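# Move tube tray to work bench and sort tubes by cap

## Task

Carry the tray from the staging bench over to the work bench. Put each of its tubes into a rack according to the dot on its cap: orange-dotted ones in the blue rack, white-dotted ones in the green rack, each pushed fully down into its slot. No tube may ever reach the floor, or the task fails. The bottles in the tray have to finish upright inside it. The tray has to finish resting on the work bench with nothing sticking out past the edge. One or both robots may be used. At the end, release everything and back the robots away. Neither robot may topple or be left leaning, or the task fails. Anything that stays in place only because a robot is holding it is not counted as done.

## Robot and tools

Robots: two identical Hello Robot Stretch 4 units, r1 and r2. Each has an omni-wheel base, a lift on a mast, an arm that extends forward, a three-joint wrist and a two-finger gripper. Each is about 1.6 m tall, and its base rim is no more than 0.23 m from the base origin. Cameras per robot: rN_head_camera, rN_head_left_camera, rN_head_right_camera, rN_wrist_camera.

Frames: the base frame sits on the floor under the base centre, with x forward, y left and z up. hand_pose is reported in this frame and marks a point between the open fingertips; the printed value may be somewhat off. The odometry frame is the base frame as it was at scene start. Each robot reports in its own frames, so only images, lidar_m and wrist_depth_mm reveal where the robots are relative to each other.

execute_actions(actions, cameras): actions is a list holding one action, or an empty list to just read state and images. The action is an object keyed "r1" and/or "r2". Each robot's entry can carry:
- "base": exactly one relative move, measured from the base's position in the last reported state. translate_m is a straight drive in metres, -2 to 2, forward positive. strafe_m is a sideways move in metres, -2 to 2, left positive. rotate_rad turns in place in radians, -3.2 to 3.2, counter-clockwise (left) positive.
- "joints": absolute targets by name, not offsets. lift_m 0 to 1.2 m. arm_m 0 to 0.55 m (extension). wrist_yaw_rad -1.134 to 4.276 (0 forward, left positive, 3.14 folded back; above 3.4 the arm may get in the way). wrist_pitch_rad -1.117 to 4.259 (0 level, 1.57 pointing down). wrist_roll_rad -1.117 to 4.259 (0 means fingers level; positive is clockwise seen from behind). gripper_m -0.038 to 0.141, the fingertip gap in m, where negative values press the tips together. A joint target outside its range is clipped and flagged; any other bad value or unknown key rejects the whole call and nothing moves.
- "pace": "slow", "default", "fast" or "max". Base speed is 0.1/0.3/0.4/0.6 m/s and turn rate 1/2/3/4 rad/s, reduced when the lift is high.
- "contact_limits": {"arm_m": 0 to 0.75}, how hard the arm may push before it stops. The default is 0.5.
- {"end_of_arm": "enable_torque"} on its own, to re-enable wrist or gripper motors that have shut off.
Everything in an action starts together. A robot or joint left out may keep pushing toward its old target. No action runs longer than 15 s. cameras is a list of camera names, or "all"; leaving it out or passing null gives all cameras, and [] gives none.

wait(seconds 0 to 10): sends no new command and returns the state and images. zoom_image(camera, region [x0,y0,x1,y1] in pixels, at most 504x504): gives a closer view of that camera's latest image. finished_scene(scene 1 or 2): ends the scene for good and reports success. Finish only when everything is released and stable.

Result lines: base_status and joint_status give how each motion ended. "done" means reached; for the base it only means the wheels turned that far. off_target means it is still pushing. contact_stop_at_<key> means it hit something, and lift, arm or wheels go slack. limit_stop_at_<name> is a built-in limit: own_body for self-collision, tilt when leaning past 6 degrees, which makes the robot slack and unable to drive. torque_fault means a wrist or gripper motor went limp; send enable_torque. on_its_own covers things not commanded; there "held at" is the held target, not the position. base_odometry comes from wheel counts and includes slip. If turned_by_wheels and turned_by_imu differ by more than about 0.1 rad, a hit or slip happened. base_tilt is in degrees, forward/right positive, with a fixed bias of up to about 1.5. motor_effort is in percent, with the peak in brackets; efforts at rest that fall outside the normal range suggest load or contact. lidar_m has 12 sectors of 30 degrees, starting straight ahead and going counter-clockwise. "-" means nothing seen or nearer than 0.25 m. It sees from about 0.15 m up and misses clear objects and thin legs. wrist_depth_mm is a 7x7 grid of depths, 100 to 2000 mm.

Gripping: command a gap smaller than the object. Squeezing harder pulls the object toward the wrist, and a firm grip shows in gripper effort. The gap reading does not prove you are holding something. If the fingertips snag on a surface, raise the lift.

Cautions: never let two robots press together. Once bases touch, any further drive presses hard and can end the run. The two robots' travel can differ by about 3 cm per metre, so joint carrying can tip them. Do not drive or turn while holding over 1 kg with arm_m above 0.2, especially at fast paces. Avoid high or hard pushes with the gripper. A level gripper holding more than about 2 kg faults the wrist. Tilted-up plus rolled wrist poses can trigger an own_body stop. To unfold at the start, send lift_m 0.4 with wrist_yaw_rad 0. Loose objects may get bumped now and then. Avoid drops, slams and hard hits. Later calls in the same reply are skipped after a stop. Robot motion time counts, thinking does not, but the scene keeps running while you think.

Each tool is called after "Emit:" in YAML: its name, and indented under it one key for each argument.

## Session

Emit:
execute_actions:
  actions: []

Scene clock: 0.00 s.
r1.base_odometry: x=+0.000 y=+0.000 heading=+0.000 (m, m, rad; r1's odometry frame)
r1.turned_by_wheels: +0.000 (rad since the last result)
r1.turned_by_imu: +0.000 (rad since the last result)
r1.base_tilt: forward=-0.2 right=+0.3 (deg)
r1.lidar_m: 1.40 2.82 1.50 1.37 2.22 1.06 1.10 2.18 1.84 1.20 1.09 1.11
r1.base_status: not commanded
r1.joint_positions: lift_m=+0.153 arm_m=-0.001 wrist_yaw_rad=+3.187 wrist_pitch_rad=+0.001 wrist_roll_rad=-0.006 gripper_m=+0.057
r1.joint_status: not commanded
r1.motor_effort: lift_m=+18 arm_m=-1 wrist_yaw_rad=-1 wrist_pitch_rad=-6 wrist_roll_rad=+1 gripper_m=-3 wheel_0=+0 wheel_1=+0 wheel_2=+0 (%)
r1.hand_pose: x=-0.1219 y=+0.0743 z=+0.3308 quat_wxyz=(-0.023, -0.001, -0.003, +1.000) (m; r1's base frame)
r1.wrist_depth_mm: - 131 131 - - - - / - 107 131 1661 1205 1661 - / - 111 133 - - - - / - 131 168 - - - - / 185 - - 1863 1138 1430 1281 / 195 1229 976 1025 891 809 831 / 191 831 788 - - 654 647
r2.base_odometry: x=+0.000 y=+0.000 heading=+0.000 (m, m, rad; r2's odometry frame)
r2.turned_by_wheels: +0.000 (rad since the last result)
r2.turned_by_imu: +0.000 (rad since the last result)
r2.base_tilt: forward=+0.0 right=+0.0 (deg)
r2.lidar_m: 1.35 1.14 1.16 1.35 2.38 1.71 0.98 1.11 2.23 1.42 1.77 2.23
r2.base_status: not commanded
r2.joint_positions: lift_m=+0.263 arm_m=+0.001 wrist_yaw_rad=+3.163 wrist_pitch_rad=-0.001 wrist_roll_rad=-0.013 gripper_m=+0.057
r2.joint_status: not commanded
r2.motor_effort: lift_m=+19 arm_m=-1 wrist_yaw_rad=+2 wrist_pitch_rad=-7 wrist_roll_rad=+1 gripper_m=-2 wheel_0=+1 wheel_1=+0 wheel_2=+0 (%)
r2.hand_pose: x=-0.1187 y=+0.0813 z=+0.4417 quat_wxyz=(-0.011, +0.001, -0.007, +1.000) (m; r2's base frame)
r2.wrist_depth_mm: 132 133 - - - - - / - 133 - - - - - / - 126 205 - - - - / - 135 258 - - - - / 134 1576 - - 1921 1863 1661 / 1863 1863 197 1430 218 1205 1098 / 1205 1255 1098 109 976 866 831
pictures: r1_head_camera, r1_head_left_camera, r1_head_right_camera, r1_wrist_camera, r2_head_camera, r2_head_left_camera, r2_head_right_camera, r2_wrist_camera
Images, in order (width x height): r1_head_camera 420x560, r1_head_left_camera 420x672, r1_head_right_camera 420x672, r1_wrist_camera 616x392, r2_head_camera 420x560, r2_head_left_camera 420x672, r2_head_right_camera 420x672, r2_wrist_camera 616x392.

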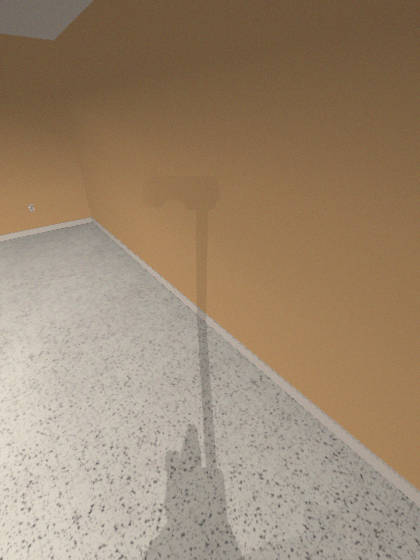

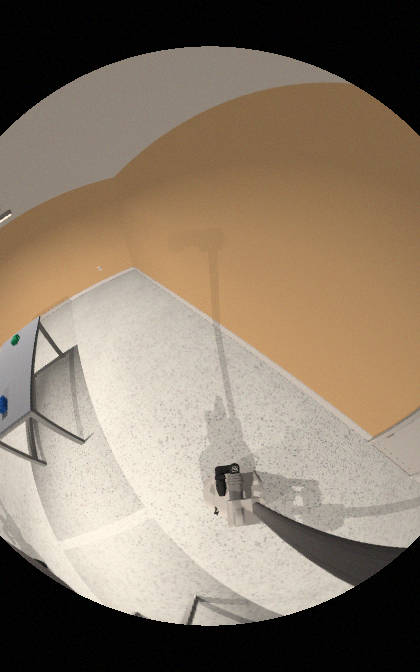

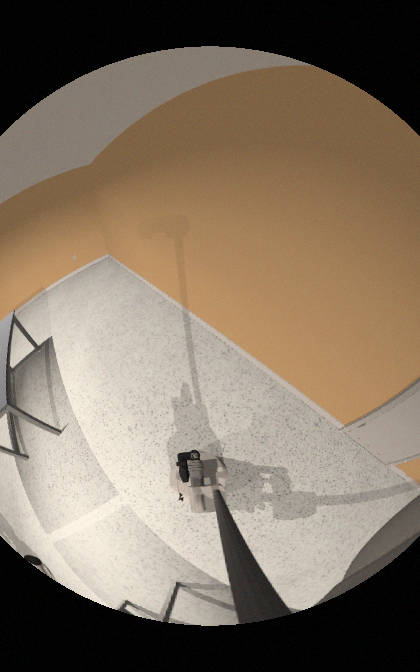

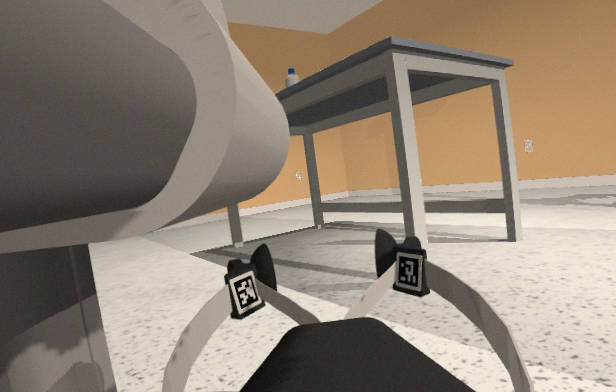

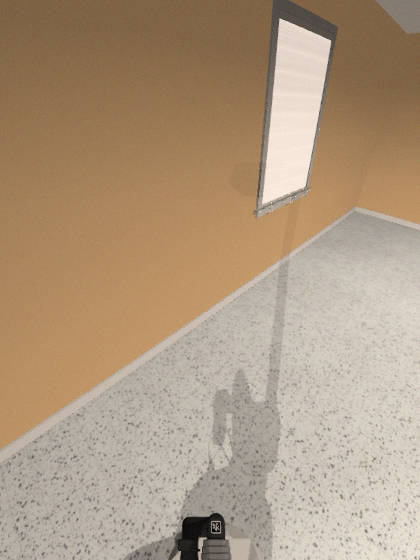

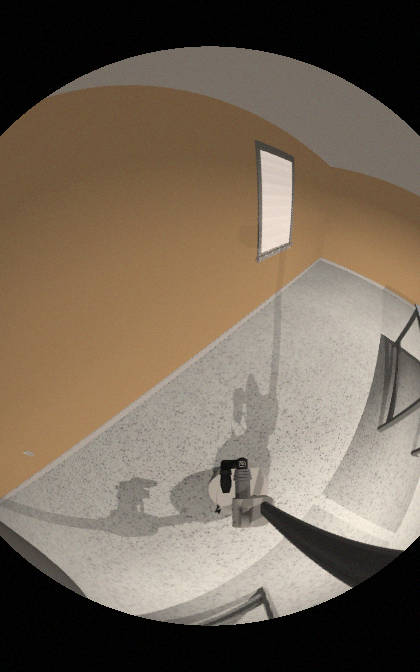

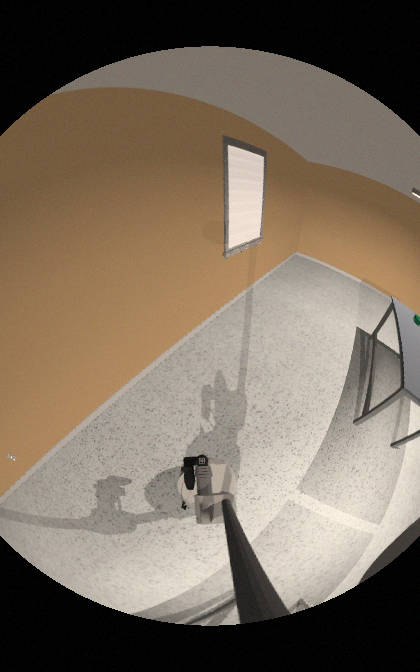

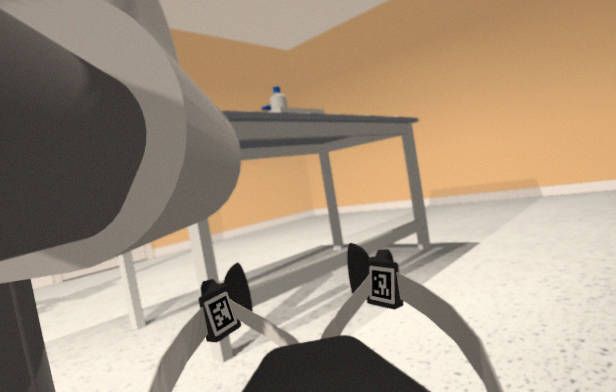

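Emit:
execute_actions:
  actions:
    - {"r1":{"base":{"rotate_rad":2.2},"joints":{"lift_m":0.9,"wrist_yaw_rad":0},"pace":"fast"},"r2":{"base":{"rotate_rad":-2.356},"joints":{"lift_m":0.9,"wrist_yaw_rad":0},"pace":"fast"}}

Scene clock: 8.37 s.
r1.base_odometry: x=+0.000 y=+0.000 heading=+2.199 (m, m, rad; r1's odometry frame)
r1.turned_by_wheels: +2.199 (rad since the last result)
r1.turned_by_imu: +2.227 (rad since the last result)
r1.base_tilt: forward=-0.3 right=+0.4 (deg)
r1.lidar_m: 1.97 1.05 1.16 4.11 1.69 1.17 1.11 1.15 1.52 3.81 1.41 1.45
r1.base_status: done
r1.joint_positions: lift_m=+0.900 arm_m=-0.001 wrist_yaw_rad=+0.000 wrist_pitch_rad=+0.001 wrist_roll_rad=-0.006 gripper_m=+0.057
r1.joint_status: all done
r1.motor_effort: lift_m=+22(26) arm_m=-1(1) wrist_yaw_rad=-2(10) wrist_pitch_rad=-6(7) wrist_roll_rad=+1(1) gripper_m=-3(2) wheel_0=-3(8) wheel_1=-2(6) wheel_2=-2(10) (%)
r1.hand_pose: x=+0.4588 y=-0.0874 z=+1.0775 quat_wxyz=(+1.000, -0.003, +0.001, +0.000) (m; r1's base frame)
r1.wrist_depth_mm: - - - - - - - / - - - - - - - / - - - - - - - / - - - - - - - / - - - - - - - / 1281 - - - - - - / 976 - - - - 1863 1808
r2.base_odometry: x=+0.000 y=+0.000 heading=-2.355 (m, m, rad; r2's odometry frame)
r2.turned_by_wheels: -2.355 (rad since the last result)
r2.turned_by_imu: -2.316 (rad since the last result)
r2.base_tilt: forward=+0.0 right=+0.0 (deg)
r2.lidar_m: 1.97 1.59 1.42 4.39 1.65 1.18 1.13 1.19 1.66 4.05 1.14 1.00
r2.base_status: done
r2.joint_positions: lift_m=+0.900 arm_m=+0.001 wrist_yaw_rad=+0.000 wrist_pitch_rad=-0.001 wrist_roll_rad=-0.013 gripper_m=+0.057
r2.joint_status: all done
r2.motor_effort: lift_m=+22(24) arm_m=-1(0) wrist_yaw_rad=+1(3) wrist_pitch_rad=-7(8) wrist_roll_rad=+1(1) gripper_m=-3(2) wheel_0=+5(12) wheel_1=+5(15) wheel_2=+1(12) (%)
r2.hand_pose: x=+0.4601 y=-0.0873 z=+1.0783 quat_wxyz=(+1.000, -0.007, -0.001, +0.000) (m; r2's base frame)
r2.wrist_depth_mm: - - - - - - - / - - - - - - - / - - - - - - - / - - - - - - - / - - - - - 1366 1229 / - - 198 - 218 960 798 / - - - 109 - 1576 699
pictures: r1_head_camera, r1_head_left_camera, r1_head_right_camera, r1_wrist_camera, r2_head_camera, r2_head_left_camera, r2_head_right_camera, r2_wrist_camera
Images, in order (width x height): r1_head_camera 420x560, r1_head_left_camera 420x672, r1_head_right_camera 420x672, r1_wrist_camera 616x392, r2_head_camera 420x560, r2_head_left_camera 420x672, r2_head_right_camera 420x672, r2_wrist_camera 616x392.

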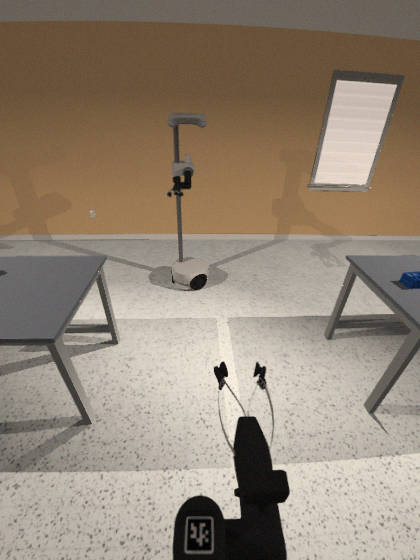

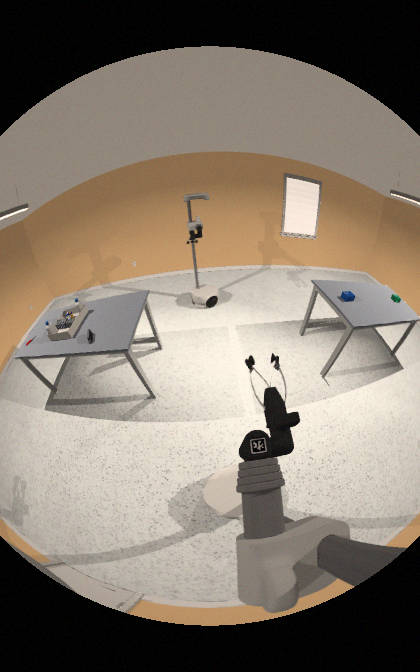

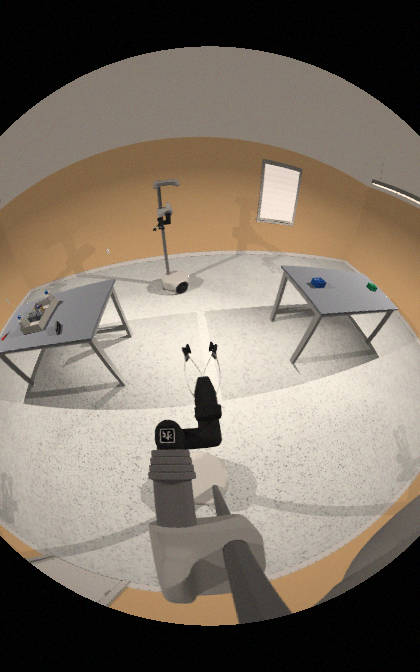

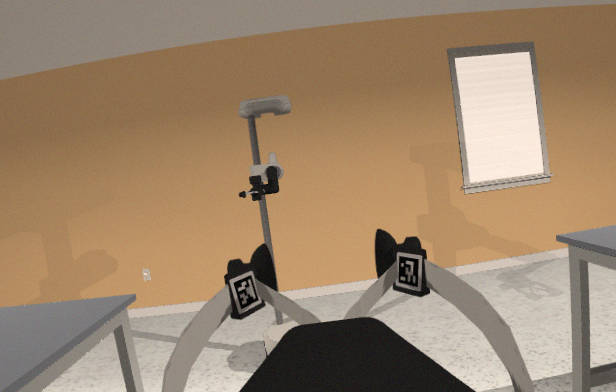

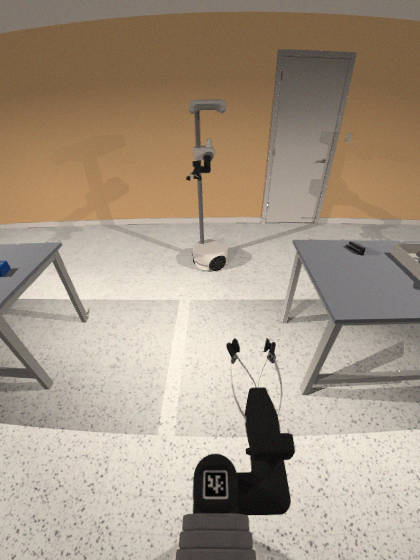

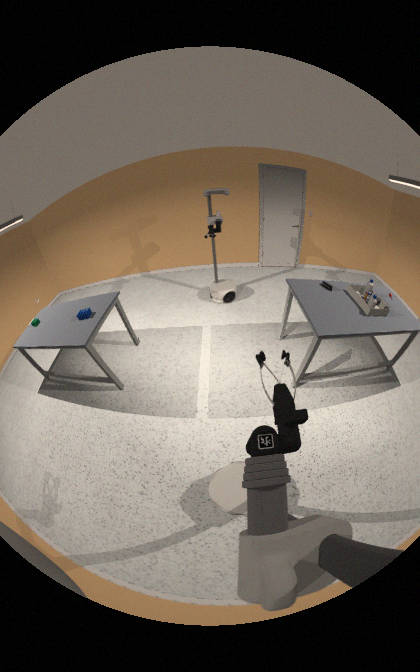

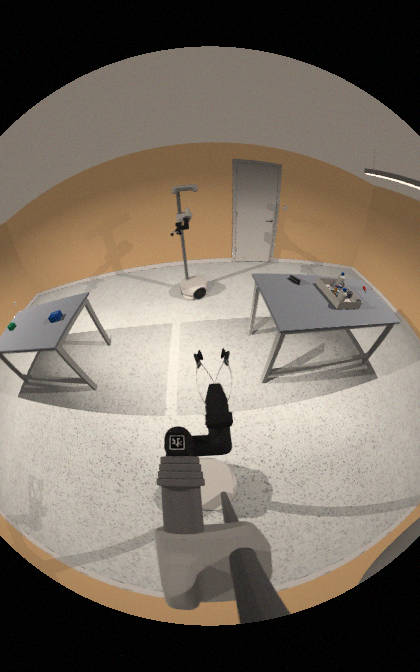

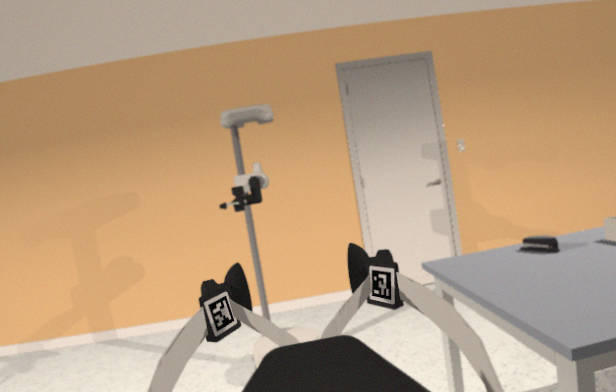

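Emit:
execute_actions:
  actions:
    - {"r1":{"base":{"strafe_m":1.4},"joints":{"wrist_pitch_rad":0.5},"pace":"fast"},"r2":{"base":{"strafe_m":-1.2},"joints":{"wrist_pitch_rad":0.5},"pace":"fast"}}
  cameras: ["r1_head_camera","r1_wrist_camera","r2_head_camera","r2_wrist_camera"]

Scene clock: 17.63 s.
r1.base_odometry: x=-1.133 y=-0.823 heading=+2.199 (m, m, rad; r1's odometry frame)
r1.turned_by_wheels: +0.000 (rad since the last result)
r1.turned_by_imu: +0.004 (rad since the last result)
r1.base_tilt: forward=-0.1 right=+0.4 (deg)
r1.lidar_m: 0.79 0.80 2.82 2.69 1.73 1.22 1.15 1.18 1.62 3.89 2.61 0.82
r1.base_status: done
r1.joint_positions: lift_m=+0.900 arm_m=-0.001 wrist_yaw_rad=+0.000 wrist_pitch_rad=+0.502 wrist_roll_rad=-0.006 gripper_m=+0.057
r1.joint_status: all done
r1.motor_effort: lift_m=+22(22) arm_m=-1(1) wrist_yaw_rad=-1(1) wrist_pitch_rad=-4(5) wrist_roll_rad=+1(1) gripper_m=-5(2) wheel_0=+0(15) wheel_1=-2(8) wheel_2=+0(6) (%)
r1.hand_pose: x=+0.4232 y=-0.0874 z=+0.9391 quat_wxyz=(+0.969, -0.003, +0.248, +0.001) (m; r1's base frame)
r1.wrist_depth_mm: - - - - - - - / - - 1060 976 1060 991 - / 1060 960 778 768 759 707 691 / 741 699 683 699 707 1618 1661 / 1708 1576 1499 1537 1499 1499 1397 / 1537 1464 1308 1336 1229 1229 1138 / 991 1255 1229 - - 1098 1042
r2.base_odometry: x=-0.849 y=+0.847 heading=-2.355 (m, m, rad; r2's odometry frame)
r2.turned_by_wheels: +0.000 (rad since the last result)
r2.turned_by_imu: +0.003 (rad since the last result)
r2.base_tilt: forward=+0.0 right=-0.1 (deg)
r2.lidar_m: 0.79 0.84 2.45 3.41 1.66 1.20 1.16 1.23 1.70 2.86 1.15 0.82
r2.base_status: done
r2.joint_positions: lift_m=+0.900 arm_m=+0.001 wrist_yaw_rad=+0.000 wrist_pitch_rad=+0.502 wrist_roll_rad=-0.013 gripper_m=+0.057
r2.joint_status: all done
r2.motor_effort: lift_m=+22(22) arm_m=-1(1) wrist_yaw_rad=+2(1) wrist_pitch_rad=-6(6) wrist_roll_rad=-1(0) gripper_m=-2(2) wheel_0=+5(16) wheel_1=-4(11) wheel_2=+0(1) (%)
r2.hand_pose: x=+0.4245 y=-0.0874 z=+0.9391 quat_wxyz=(+0.969, -0.006, +0.248, +0.002) (m; r2's base frame)
r2.wrist_depth_mm: - - - - - - - / - - - 1060 1160 1042 - / 1060 991 809 809 809 759 732 / 759 723 691 707 732 1756 1808 / 699 1537 1708 1661 1576 1576 1430 / 1537 1499 197 1397 217 1308 1060 / 1308 1281 1229 109 1025 1078 1098
pictures: r1_head_camera, r1_wrist_camera, r2_head_camera, r2_wrist_camera
Images, in order (width x height): r1_head_camera 420x560, r1_wrist_camera 616x392, r2_head_camera 420x560, r2_wrist_camera 616x392.

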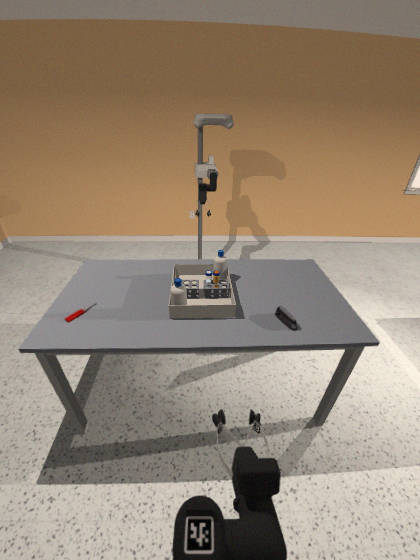

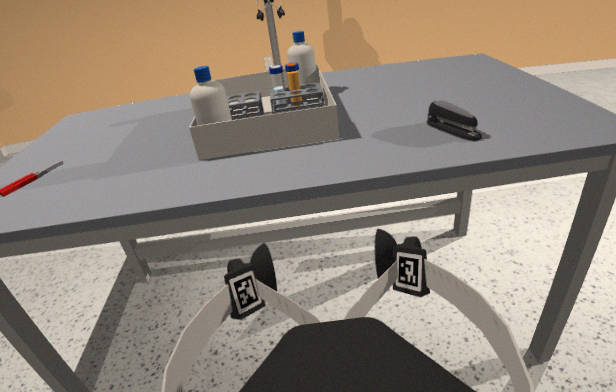

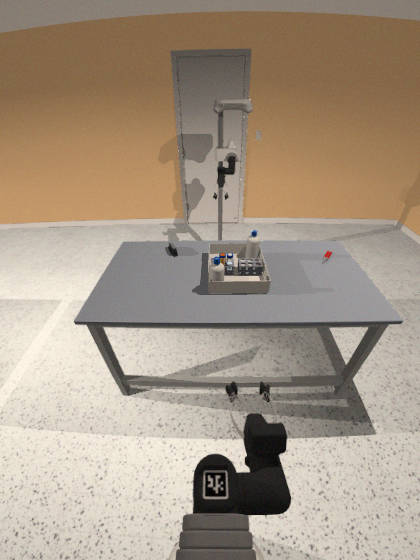

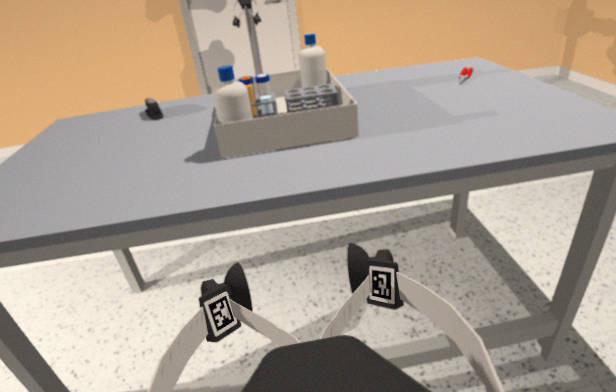

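Emit:
zoom_image:
  camera: "r1_head_camera"
  region: [150, 240, 260, 330]

Emit:
zoom_image:
  camera: "r2_head_camera"
  region: [185, 220, 295, 310]

Emit:
zoom_image:
  camera: "r1_wrist_camera"
  region: [170, 20, 370, 170]

Region (150, 240, 260, 330) of r1_head_camera's 420x560 image, scaled by 4.582, with more detail than that image has; it fills the top 412 rows of this view, and the rest is white.

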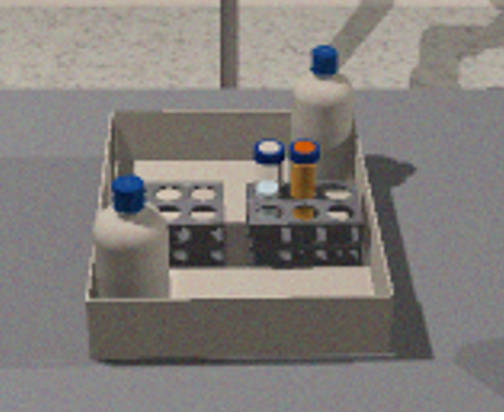

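Region (185, 220, 295, 310) of r2_head_camera's 420x560 image, scaled by 4.582, with more detail than that image has; it fills the top 412 rows of this view, and the rest is white.

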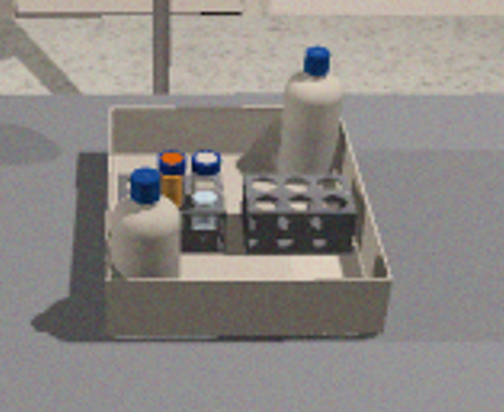

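Region (170, 20, 370, 170) of r1_wrist_camera's 616x392 image, scaled by 2.520; it fills the top 378 rows of this view, and the rest is white.

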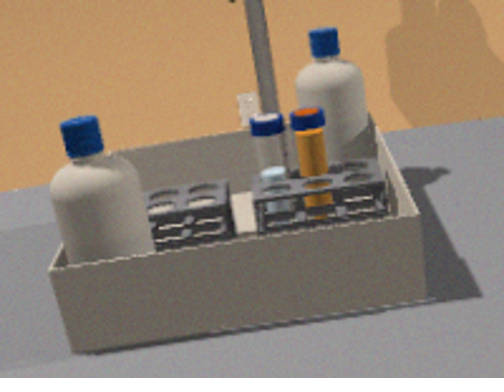

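Emit:
execute_actions:
  actions:
    - {"r1":{"base":{"rotate_rad":0.032},"joints":{"lift_m":1.03,"wrist_pitch_rad":1.57,"wrist_yaw_rad":1.57},"pace":"fast"},"r2":{"base":{"rotate_rad":-0.03},"joints":{"lift_m":1.03,"wrist_pitch_rad":1.57,"wrist_yaw_rad":1.57},"pace":"fast"}}
  cameras: []

Emit:
execute_actions:
  actions:
    - {"r1":{"base":{"translate_m":0.5},"joints":{"arm_m":0.1},"pace":"fast"},"r2":{"base":{"translate_m":0.5},"joints":{"arm_m":0.1},"pace":"fast"}}

Scene clock: 46.10 s.
r1.base_odometry: x=-1.133 y=-0.823 heading=+2.231 (m, m, rad; r1's odometry frame)
r1.turned_by_wheels: +0.032 (rad since the last result)
r1.turned_by_imu: +0.033 (rad since the last result)
r1.base_tilt: forward=-0.3 right=+0.3 (deg)
r1.lidar_m: 0.76 0.81 2.82 2.71 1.72 1.22 1.15 1.19 1.68 3.33 2.62 0.81
r1.base_status: done
r1.joint_positions: lift_m=+1.030 arm_m=-0.001 wrist_yaw_rad=+1.570 wrist_pitch_rad=+1.570 wrist_roll_rad=-0.006 gripper_m=+0.057
r1.joint_status: all done
r1.motor_effort: lift_m=+22(24) arm_m=-1(1) wrist_yaw_rad=+0(4) wrist_pitch_rad=+2(7) wrist_roll_rad=+1(1) gripper_m=-5(3) wheel_0=-3(8) wheel_1=+0(7) wheel_2=+0(6) (%)
r1.hand_pose: x=+0.2577 y=+0.0002 z=+0.9194 quat_wxyz=(+0.499, -0.501, +0.498, +0.502) (m; r1's base frame)
r1.wrist_depth_mm: 1118 1138 1098 1098 1078 1098 1060 / 1118 1098 1118 1138 1098 1098 1118 / 1138 1118 931 1098 1098 1118 1118 / 1138 1160 931 1138 1138 1138 1118 / 1160 1160 946 1138 1138 1118 1118 / 521 1182 1138 1138 1160 1138 1118 / 413 1160 1160 - - 1138 1160
r2.base_odometry: x=-0.849 y=+0.847 heading=-2.384 (m, m, rad; r2's odometry frame)
r2.turned_by_wheels: -0.029 (rad since the last result)
r2.turned_by_imu: -0.027 (rad since the last result)
r2.base_tilt: forward=-0.1 right=+0.0 (deg)
r2.lidar_m: 0.79 0.83 2.46 3.18 1.71 1.23 1.15 1.22 1.65 2.86 2.98 0.84
r2.base_status: done
r2.joint_positions: lift_m=+1.030 arm_m=+0.001 wrist_yaw_rad=+1.570 wrist_pitch_rad=+1.570 wrist_roll_rad=-0.013 gripper_m=+0.057
r2.joint_status: all done
r2.motor_effort: lift_m=+22(24) arm_m=+0(1) wrist_yaw_rad=+2(6) wrist_pitch_rad=+1(5) wrist_roll_rad=+0(0) gripper_m=-3(1) wheel_0=+7(9) wheel_1=+7(8) wheel_2=+1(6) (%)
r2.hand_pose: x=+0.2590 y=+0.0002 z=+0.9194 quat_wxyz=(+0.497, -0.503, +0.497, +0.503) (m; r2's base frame)
r2.wrist_depth_mm: 1078 1098 1118 1138 1138 1138 1182 / 1078 1098 1118 1138 1160 1160 1160 / 1098 1118 1118 1138 1138 1182 1205 / 1098 891 917 1118 1160 1182 1205 / 1098 917 931 1138 1160 1182 1182 / 1098 1118 198 1160 218 1182 1229 / 462 1098 1160 109 1182 1182 1205
pictures: none
No camera images: the call's "cameras" was empty. Leave "cameras" out to get every camera's image.

Scene clock: 49.00 s.
r1.base_odometry: x=-1.439 y=-0.428 heading=+2.231 (m, m, rad; r1's odometry frame)
r1.turned_by_wheels: +0.000 (rad since the last result)
r1.turned_by_imu: -0.001 (rad since the last result)
r1.base_tilt: forward=-0.1 right=+0.2 (deg)
r1.lidar_m: 0.29 0.28 0.40 2.73 2.41 1.74 1.64 1.70 2.34 2.46 0.45 0.28
r1.base_status: done
r1.joint_positions: lift_m=+1.030 arm_m=+0.099 wrist_yaw_rad=+1.570 wrist_pitch_rad=+1.570 wrist_roll_rad=-0.006 gripper_m=+0.057
r1.joint_status: all done
r1.motor_effort: lift_m=+22(22) arm_m=+4(4) wrist_yaw_rad=-1(0) wrist_pitch_rad=+1(2) wrist_roll_rad=+1(1) gripper_m=-2(3) wheel_0=+4(10) wheel_1=+2(5) wheel_2=-1(13) (%)
r1.hand_pose: x=+0.3576 y=+0.0002 z=+0.9194 quat_wxyz=(+0.499, -0.501, +0.498, +0.502) (m; r1's base frame)
r1.wrist_depth_mm: 1118 1138 1118 366 368 370 366 / 1138 1098 1098 373 370 300 230 / 1118 1118 1118 373 373 315 248 / 1138 917 931 379 375 373 373 / 1160 931 931 377 377 373 375 / 585 1160 931 387 384 362 382 / 1182 1182 1160 - - 359 379
r2.base_odometry: x=-1.212 y=+0.504 heading=-2.383 (m, m, rad; r2's odometry frame)
r2.turned_by_wheels: +0.001 (rad since the last result)
r2.turned_by_imu: +0.002 (rad since the last result)
r2.base_tilt: forward=+0.0 right=-0.1 (deg)
r2.lidar_m: 0.30 0.31 0.44 2.36 2.40 1.75 1.65 1.74 2.32 2.86 0.45 0.32
r2.base_status: done
r2.joint_positions: lift_m=+1.030 arm_m=+0.099 wrist_yaw_rad=+1.570 wrist_pitch_rad=+1.570 wrist_roll_rad=-0.013 gripper_m=+0.057
r2.joint_status: all done
r2.motor_effort: lift_m=+22(22) arm_m=+6(7) wrist_yaw_rad=+2(3) wrist_pitch_rad=+1(1) wrist_roll_rad=-1(1) gripper_m=-2(0) wheel_0=+4(13) wheel_1=+6(13) wheel_2=-1(13) (%)
r2.hand_pose: x=+0.3572 y=+0.0002 z=+0.9194 quat_wxyz=(+0.497, -0.503, +0.497, +0.503) (m; r2's base frame)
r2.wrist_depth_mm: 1078 1118 375 379 382 389 394 / 1060 1098 1118 377 384 389 397 / 1098 1098 1098 379 384 389 397 / 1078 891 917 384 389 325 253 / 1078 904 917 384 389 392 397 / 732 1118 197 387 218 370 402 / 1098 1118 1160 109 394 397 404
pictures: r1_head_camera, r1_head_left_camera, r1_head_right_camera, r1_wrist_camera, r2_head_camera, r2_head_left_camera, r2_head_right_camera, r2_wrist_camera
Images, in order (width x height): r1_head_camera 420x560, r1_head_left_camera 420x672, r1_head_right_camera 420x672, r1_wrist_camera 616x392, r2_head_camera 420x560, r2_head_left_camera 420x672, r2_head_right_camera 420x672, r2_wrist_camera 616x392.

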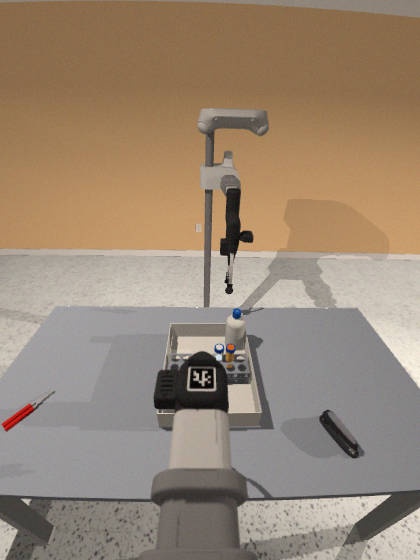

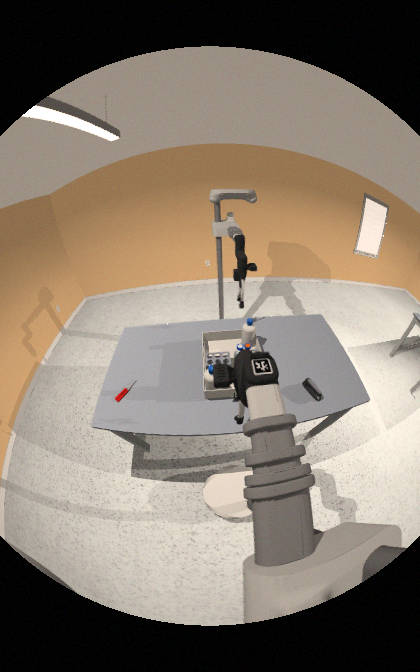

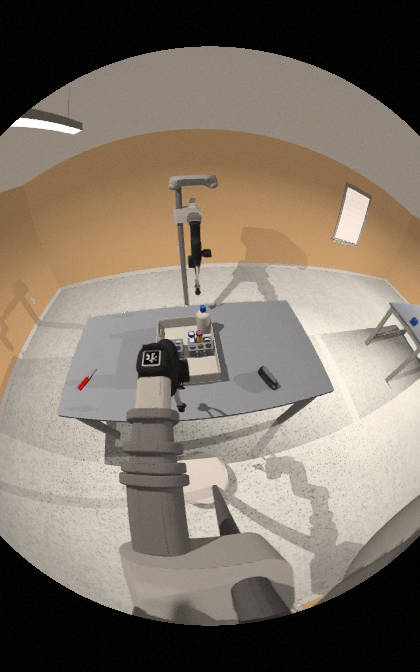

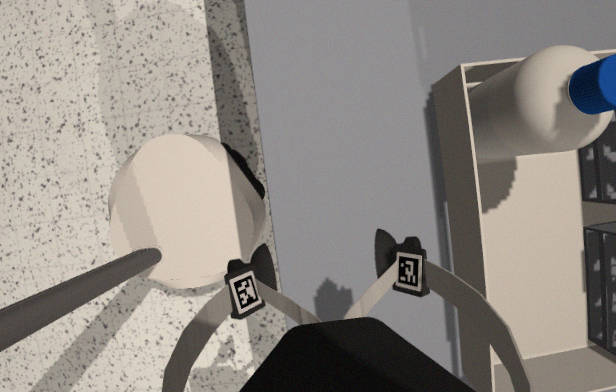

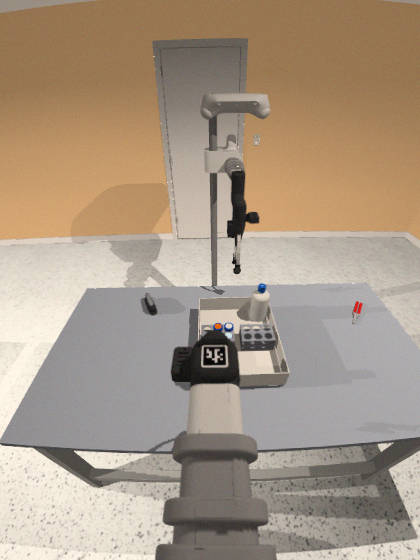

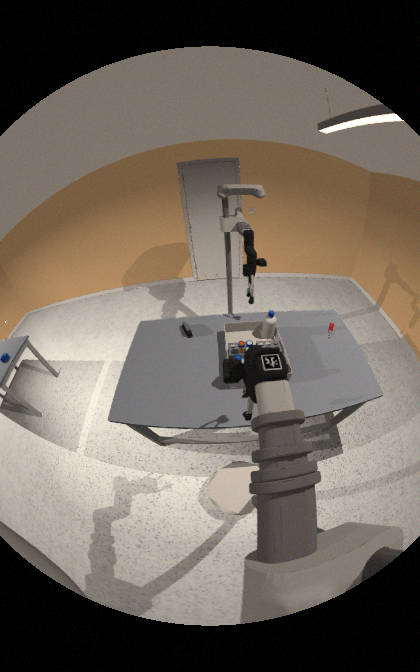

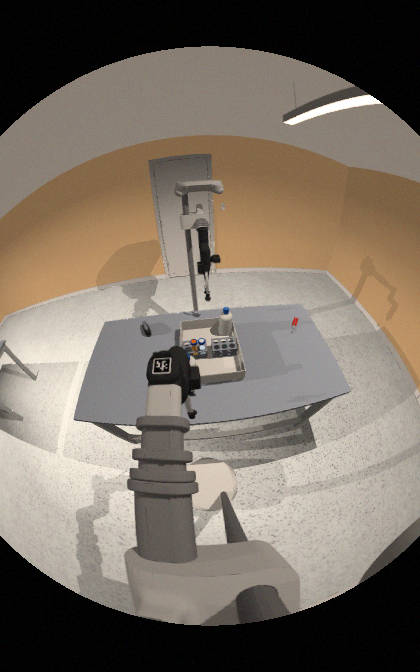

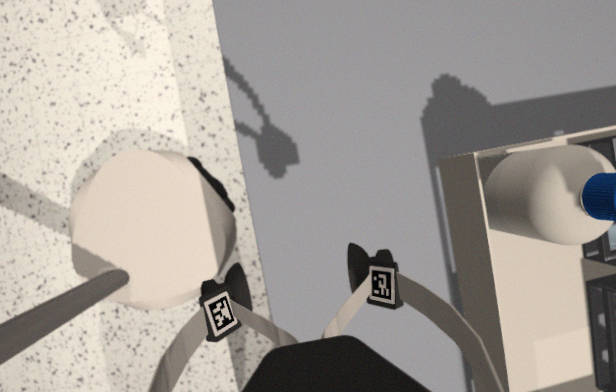

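Emit:
execute_actions:
  actions:
    - {"r1":{"base":{"strafe_m":-0.025},"joints":{"arm_m":0.227,"lift_m":0.98},"pace":"fast"},"r2":{"base":{"strafe_m":-0.095},"joints":{"arm_m":0.2,"lift_m":0.98},"pace":"fast"}}
  cameras: ["r1_head_camera","r1_wrist_camera","r2_head_camera","r2_wrist_camera"]

Scene clock: 63.10 s.
r1.base_odometry: x=-1.419 y=-0.413 heading=+2.231 (m, m, rad; r1's odometry frame)
r1.turned_by_wheels: +0.000 (rad since the last result)
r1.turned_by_imu: +0.001 (rad since the last result)
r1.base_tilt: forward=-0.2 right=+0.4 (deg)
r1.lidar_m: 0.26 0.29 0.41 2.72 2.43 1.73 1.64 1.70 2.38 2.45 0.41 0.33
r1.base_status: done
r1.joint_positions: lift_m=+0.980 arm_m=+0.226 wrist_yaw_rad=+1.570 wrist_pitch_rad=+1.570 wrist_roll_rad=-0.006 gripper_m=+0.057
r1.joint_status: all done
r1.motor_effort: lift_m=+15(22) arm_m=+4(5) wrist_yaw_rad=-1(1) wrist_pitch_rad=+1(1) wrist_roll_rad=+1(1) gripper_m=-2(3) wheel_0=+1(12) wheel_1=+1(8) wheel_2=+0(2) (%)
r1.hand_pose: x=+0.4846 y=+0.0002 z=+0.8700 quat_wxyz=(+0.499, -0.501, +0.498, +0.502) (m; r1's base frame)
r1.wrist_depth_mm: 1060 324 322 322 150 258 259 / 1098 325 325 322 182 291 289 / 1098 327 327 325 324 320 291 / 891 332 330 327 325 325 314 / 891 842 332 330 327 325 272 / 1138 891 336 332 330 300 270 / 1118 1118 338 - - 332 272
r2.base_odometry: x=-1.277 y=+0.573 heading=-2.383 (m, m, rad; r2's odometry frame)
r2.turned_by_wheels: +0.000 (rad since the last result)
r2.turned_by_imu: +0.001 (rad since the last result)
r2.base_tilt: forward=+0.0 right=-0.1 (deg)
r2.lidar_m: 0.30 0.32 0.44 2.42 2.41 1.74 1.67 1.72 2.34 2.77 0.47 0.33
r2.base_status: done
r2.joint_positions: lift_m=+0.980 arm_m=+0.199 wrist_yaw_rad=+1.570 wrist_pitch_rad=+1.570 wrist_roll_rad=-0.013 gripper_m=+0.057
r2.joint_status: all done
r2.motor_effort: lift_m=+15(19) arm_m=+6(7) wrist_yaw_rad=+2(2) wrist_pitch_rad=-1(1) wrist_roll_rad=+0(0) gripper_m=-5(1) wheel_0=+5(14) wheel_1=-3(21) wheel_2=+0(1) (%)
r2.hand_pose: x=+0.4572 y=+0.0001 z=+0.8700 quat_wxyz=(+0.497, -0.503, +0.497, +0.503) (m; r2's base frame)
r2.wrist_depth_mm: 1042 317 324 329 259 156 279 / 1042 322 324 329 211 193 282 / 1042 322 327 330 285 336 293 / 842 325 329 332 336 338 338 / 842 854 330 334 336 342 320 / 854 854 197 336 218 345 343 / 1060 1078 332 109 342 345 327
pictures: r1_head_camera, r1_wrist_camera, r2_head_camera, r2_wrist_camera
Images, in order (width x height): r1_head_camera 420x560, r1_wrist_camera 616x392, r2_head_camera 420x560, r2_wrist_camera 616x392.

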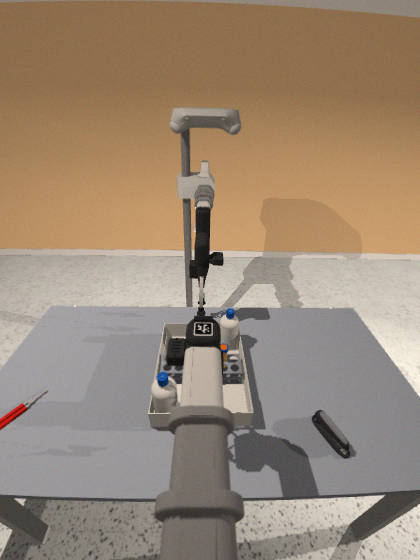

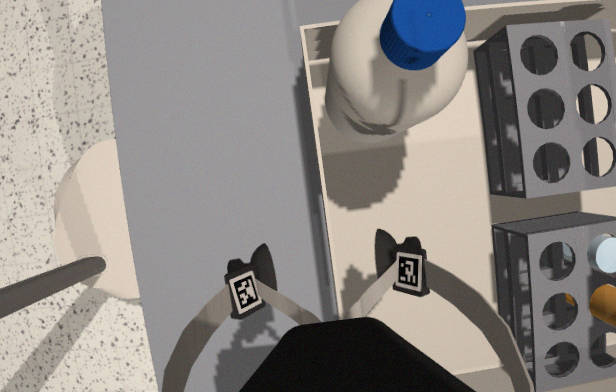

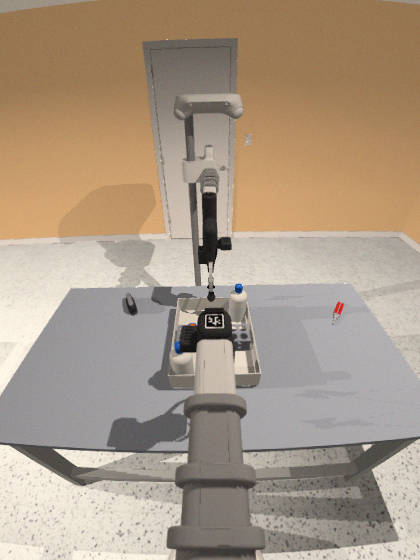

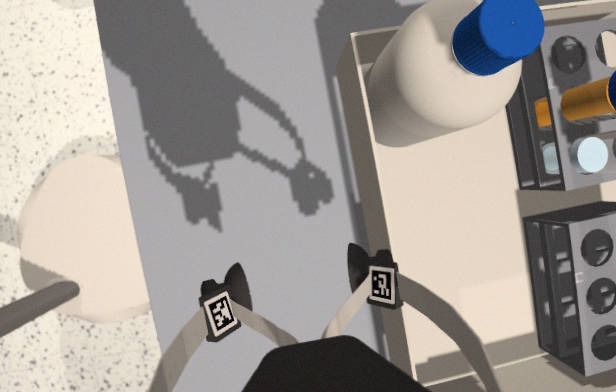

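Emit:
execute_actions:
  actions:
    - {"r1":{"joints":{"arm_m":0.23,"lift_m":0.915}},"r2":{"joints":{"arm_m":0.265},"pace":"fast"}}
  cameras: ["r1_head_camera","r1_wrist_camera","r2_head_camera","r2_wrist_camera"]

Scene clock: 72.93 s.
r1.base_odometry: x=-1.419 y=-0.413 heading=+2.231 (m, m, rad; r1's odometry frame)
r1.turned_by_wheels: +0.000 (rad since the last result)
r1.turned_by_imu: +0.001 (rad since the last result)
r1.base_tilt: forward=-0.2 right=+0.4 (deg)
r1.lidar_m: 0.29 0.32 0.44 2.74 2.39 1.75 1.65 1.74 2.36 2.50 0.44 0.32
r1.base_status: not commanded
r1.joint_positions: lift_m=+0.915 arm_m=+0.229 wrist_yaw_rad=+1.570 wrist_pitch_rad=+1.570 wrist_roll_rad=-0.006 gripper_m=+0.057
r1.joint_status: all done
r1.motor_effort: lift_m=+14(14) arm_m=+4(8) wrist_yaw_rad=-1(1) wrist_pitch_rad=+1(0) wrist_roll_rad=+1(1) gripper_m=-4(3) wheel_0=+1(1) wheel_1=+1(0) wheel_2=+0(0) (%)
r1.hand_pose: x=+0.4875 y=+0.0002 z=+0.8051 quat_wxyz=(+0.499, -0.501, +0.498, +0.502) (m; r1's base frame)
r1.wrist_depth_mm: 1025 260 258 256 118 117 236 / 1025 262 262 258 131 153 229 / 1008 264 263 263 258 257 251 / 820 266 266 264 262 259 253 / 820 270 268 266 264 262 257 / 1060 271 270 266 264 263 257 / 1042 274 272 - - 266 262
r2.base_odometry: x=-1.277 y=+0.573 heading=-2.383 (m, m, rad; r2's odometry frame)
r2.turned_by_wheels: +0.000 (rad since the last result)
r2.turned_by_imu: +0.001 (rad since the last result)
r2.base_tilt: forward=-0.1 right=+0.0 (deg)
r2.lidar_m: 0.28 0.32 0.46 2.46 2.43 1.73 1.65 1.73 2.36 2.78 0.44 0.32
r2.base_status: not commanded
r2.joint_positions: lift_m=+0.980 arm_m=+0.264 wrist_yaw_rad=+1.570 wrist_pitch_rad=+1.570 wrist_roll_rad=-0.013 gripper_m=+0.057
r2.joint_status: all done
r2.motor_effort: lift_m=+15(15) arm_m=+6(5) wrist_yaw_rad=+2(2) wrist_pitch_rad=+0(0) wrist_roll_rad=+0(0) gripper_m=-3(3) wheel_0=+5(5) wheel_1=-3(3) wheel_2=+0(0) (%)
r2.hand_pose: x=+0.5222 y=+0.0001 z=+0.8700 quat_wxyz=(+0.497, -0.503, +0.497, +0.503) (m; r2's base frame)
r2.wrist_depth_mm: 314 320 322 198 153 278 285 / 317 320 324 187 190 277 217 / 319 320 327 253 332 278 223 / 842 324 327 330 336 334 322 / 842 325 330 332 336 314 286 / 842 325 198 334 218 314 287 / 1060 327 330 109 342 301 294
pictures: r1_head_camera, r1_wrist_camera, r2_head_camera, r2_wrist_camera
Images, in order (width x height): r1_head_camera 420x560, r1_wrist_camera 616x392, r2_head_camera 420x560, r2_wrist_camera 616x392.

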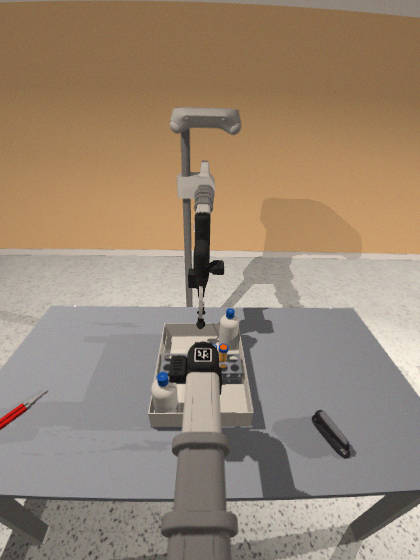

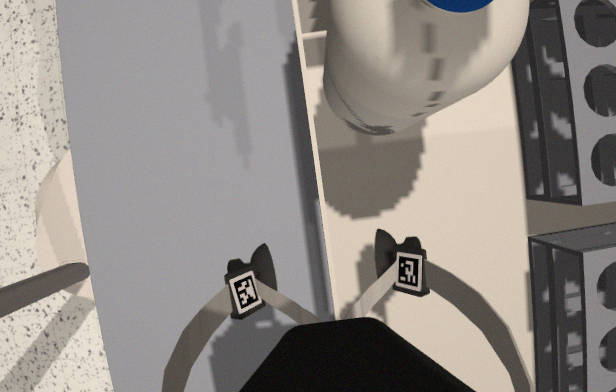

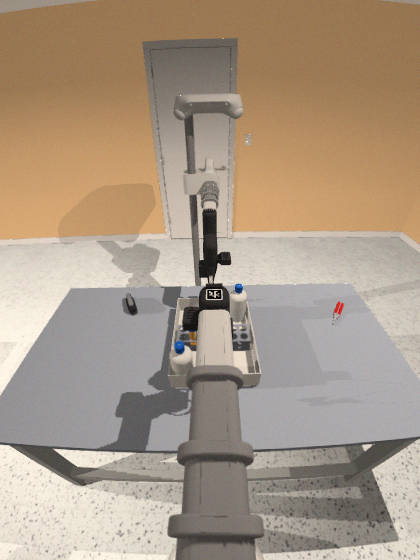

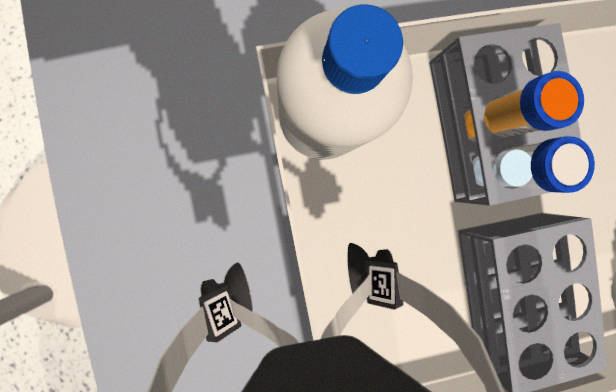

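Emit:
execute_actions:
  actions:
    - {"r1":{"joints":{"lift_m":0.91,"gripper_m":0.02}},"r2":{"joints":{"lift_m":0.907,"gripper_m":0.03},"pace":"fast"}}
  cameras: ["r1_head_right_camera","r1_wrist_camera","r2_head_right_camera","r2_wrist_camera"]

Emit:
zoom_image:
  camera: "r1_head_right_camera"
  region: [130, 270, 250, 400]

Emit:
zoom_image:
  camera: "r2_head_right_camera"
  region: [130, 270, 250, 400]

Scene clock: 79.03 s.
r1.base_odometry: x=-1.419 y=-0.413 heading=+2.231 (m, m, rad; r1's odometry frame)
r1.turned_by_wheels: +0.000 (rad since the last result)
r1.turned_by_imu: +0.001 (rad since the last result)
r1.base_tilt: forward=-0.2 right=+0.3 (deg)
r1.lidar_m: 0.27 0.25 0.41 2.74 2.42 1.73 1.65 1.72 2.40 2.48 0.42 0.32
r1.base_status: not commanded
r1.joint_positions: lift_m=+0.910 arm_m=+0.229 wrist_yaw_rad=+1.570 wrist_pitch_rad=+1.570 wrist_roll_rad=-0.006 gripper_m=+0.020
r1.joint_status: all done
r1.motor_effort: lift_m=+14(12) arm_m=+4(4) wrist_yaw_rad=-1(1) wrist_pitch_rad=+1(1) wrist_roll_rad=+1(1) gripper_m=-3(3) wheel_0=+1(1) wheel_1=+1(1) wheel_2=+0(0) (%)
r1.hand_pose: x=+0.4875 y=+0.0002 z=+0.8001 quat_wxyz=(+0.499, -0.501, +0.498, +0.502) (m; r1's base frame)
r1.wrist_depth_mm: 257 255 254 251 114 112 221 / 991 257 256 254 129 153 227 / 1008 259 259 256 253 254 228 / 820 264 259 259 257 254 248 / 820 264 262 259 257 257 253 / 1060 266 264 195 194 258 254 / 1060 270 265 - - 260 255
r2.base_odometry: x=-1.277 y=+0.573 heading=-2.383 (m, m, rad; r2's odometry frame)
r2.turned_by_wheels: +0.000 (rad since the last result)
r2.turned_by_imu: +0.001 (rad since the last result)
r2.base_tilt: forward=-0.1 right=+0.0 (deg)
r2.lidar_m: 0.30 0.33 0.46 2.45 2.39 1.74 1.65 1.70 2.33 2.76 0.48 0.33
r2.base_status: not commanded
r2.joint_positions: lift_m=+0.907 arm_m=+0.264 wrist_yaw_rad=+1.570 wrist_pitch_rad=+1.570 wrist_roll_rad=-0.013 gripper_m=+0.030
r2.joint_status: all done
r2.motor_effort: lift_m=+15(15) arm_m=+6(6) wrist_yaw_rad=+2(2) wrist_pitch_rad=+0(0) wrist_roll_rad=+0(0) gripper_m=-4(2) wheel_0=+5(5) wheel_1=-3(3) wheel_2=+0(0) (%)
r2.hand_pose: x=+0.5222 y=+0.0001 z=+0.7970 quat_wxyz=(+0.497, -0.503, +0.497, +0.503) (m; r2's base frame)
r2.wrist_depth_mm: 246 249 252 117 113 218 233 / 246 249 253 127 118 236 204 / 247 251 255 245 259 262 206 / 249 252 256 258 262 264 234 / 250 254 256 259 263 266 241 / 251 254 198 259 197 267 243 / 252 256 259 109 266 267 247
pictures: r1_head_right_camera, r1_wrist_camera, r2_head_right_camera, r2_wrist_camera
Images, in order (width x height): r1_head_right_camera 420x672, r1_wrist_camera 616x392, r2_head_right_camera 420x672, r2_wrist_camera 616x392.

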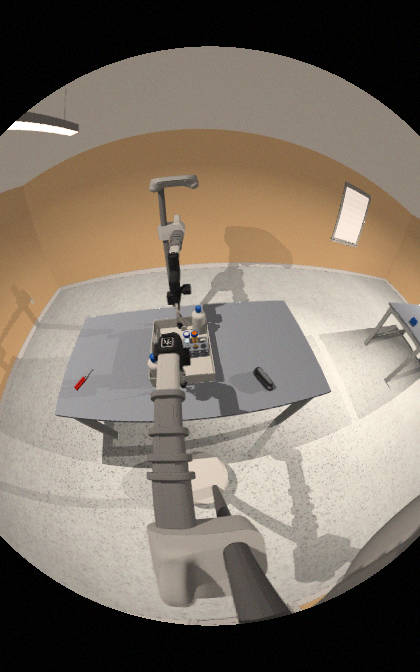

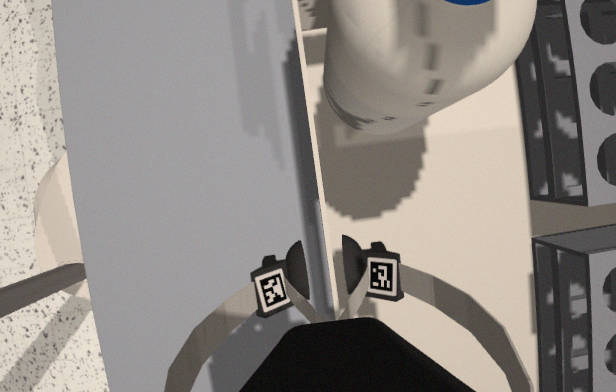

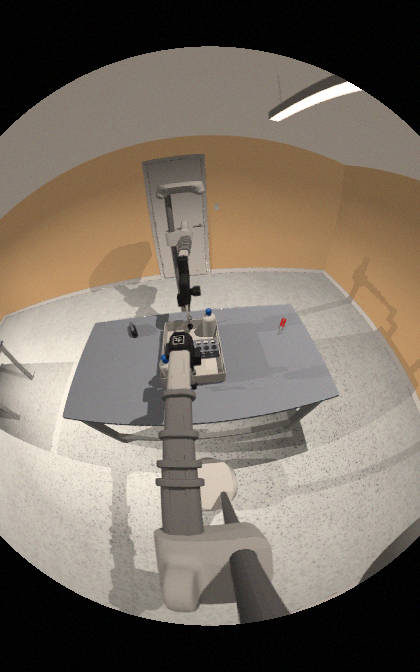

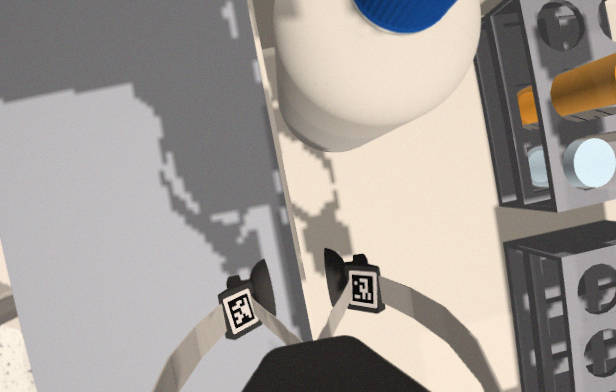

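Region (130, 270, 250, 400) of r1_head_right_camera's 420x672 image, scaled by 3.877, with more detail than that image has; it fills the left 465 columns of this view, and the rest is white.

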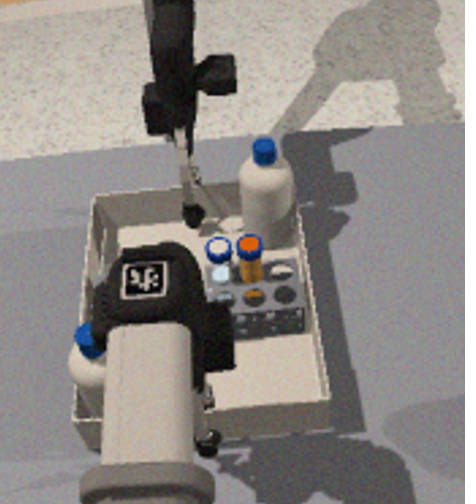

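Region (130, 270, 250, 400) of r2_head_right_camera's 420x672 image, scaled by 3.877, with more detail than that image has; it fills the left 465 columns of this view, and the rest is white.

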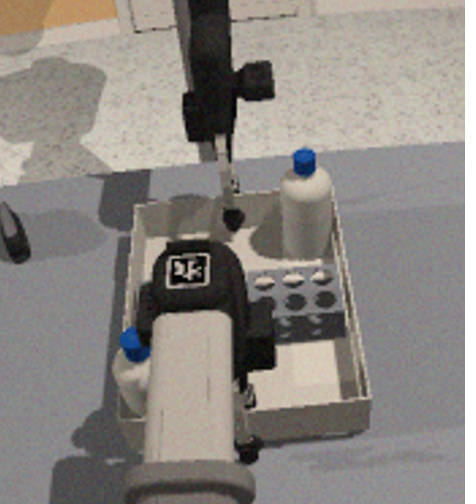

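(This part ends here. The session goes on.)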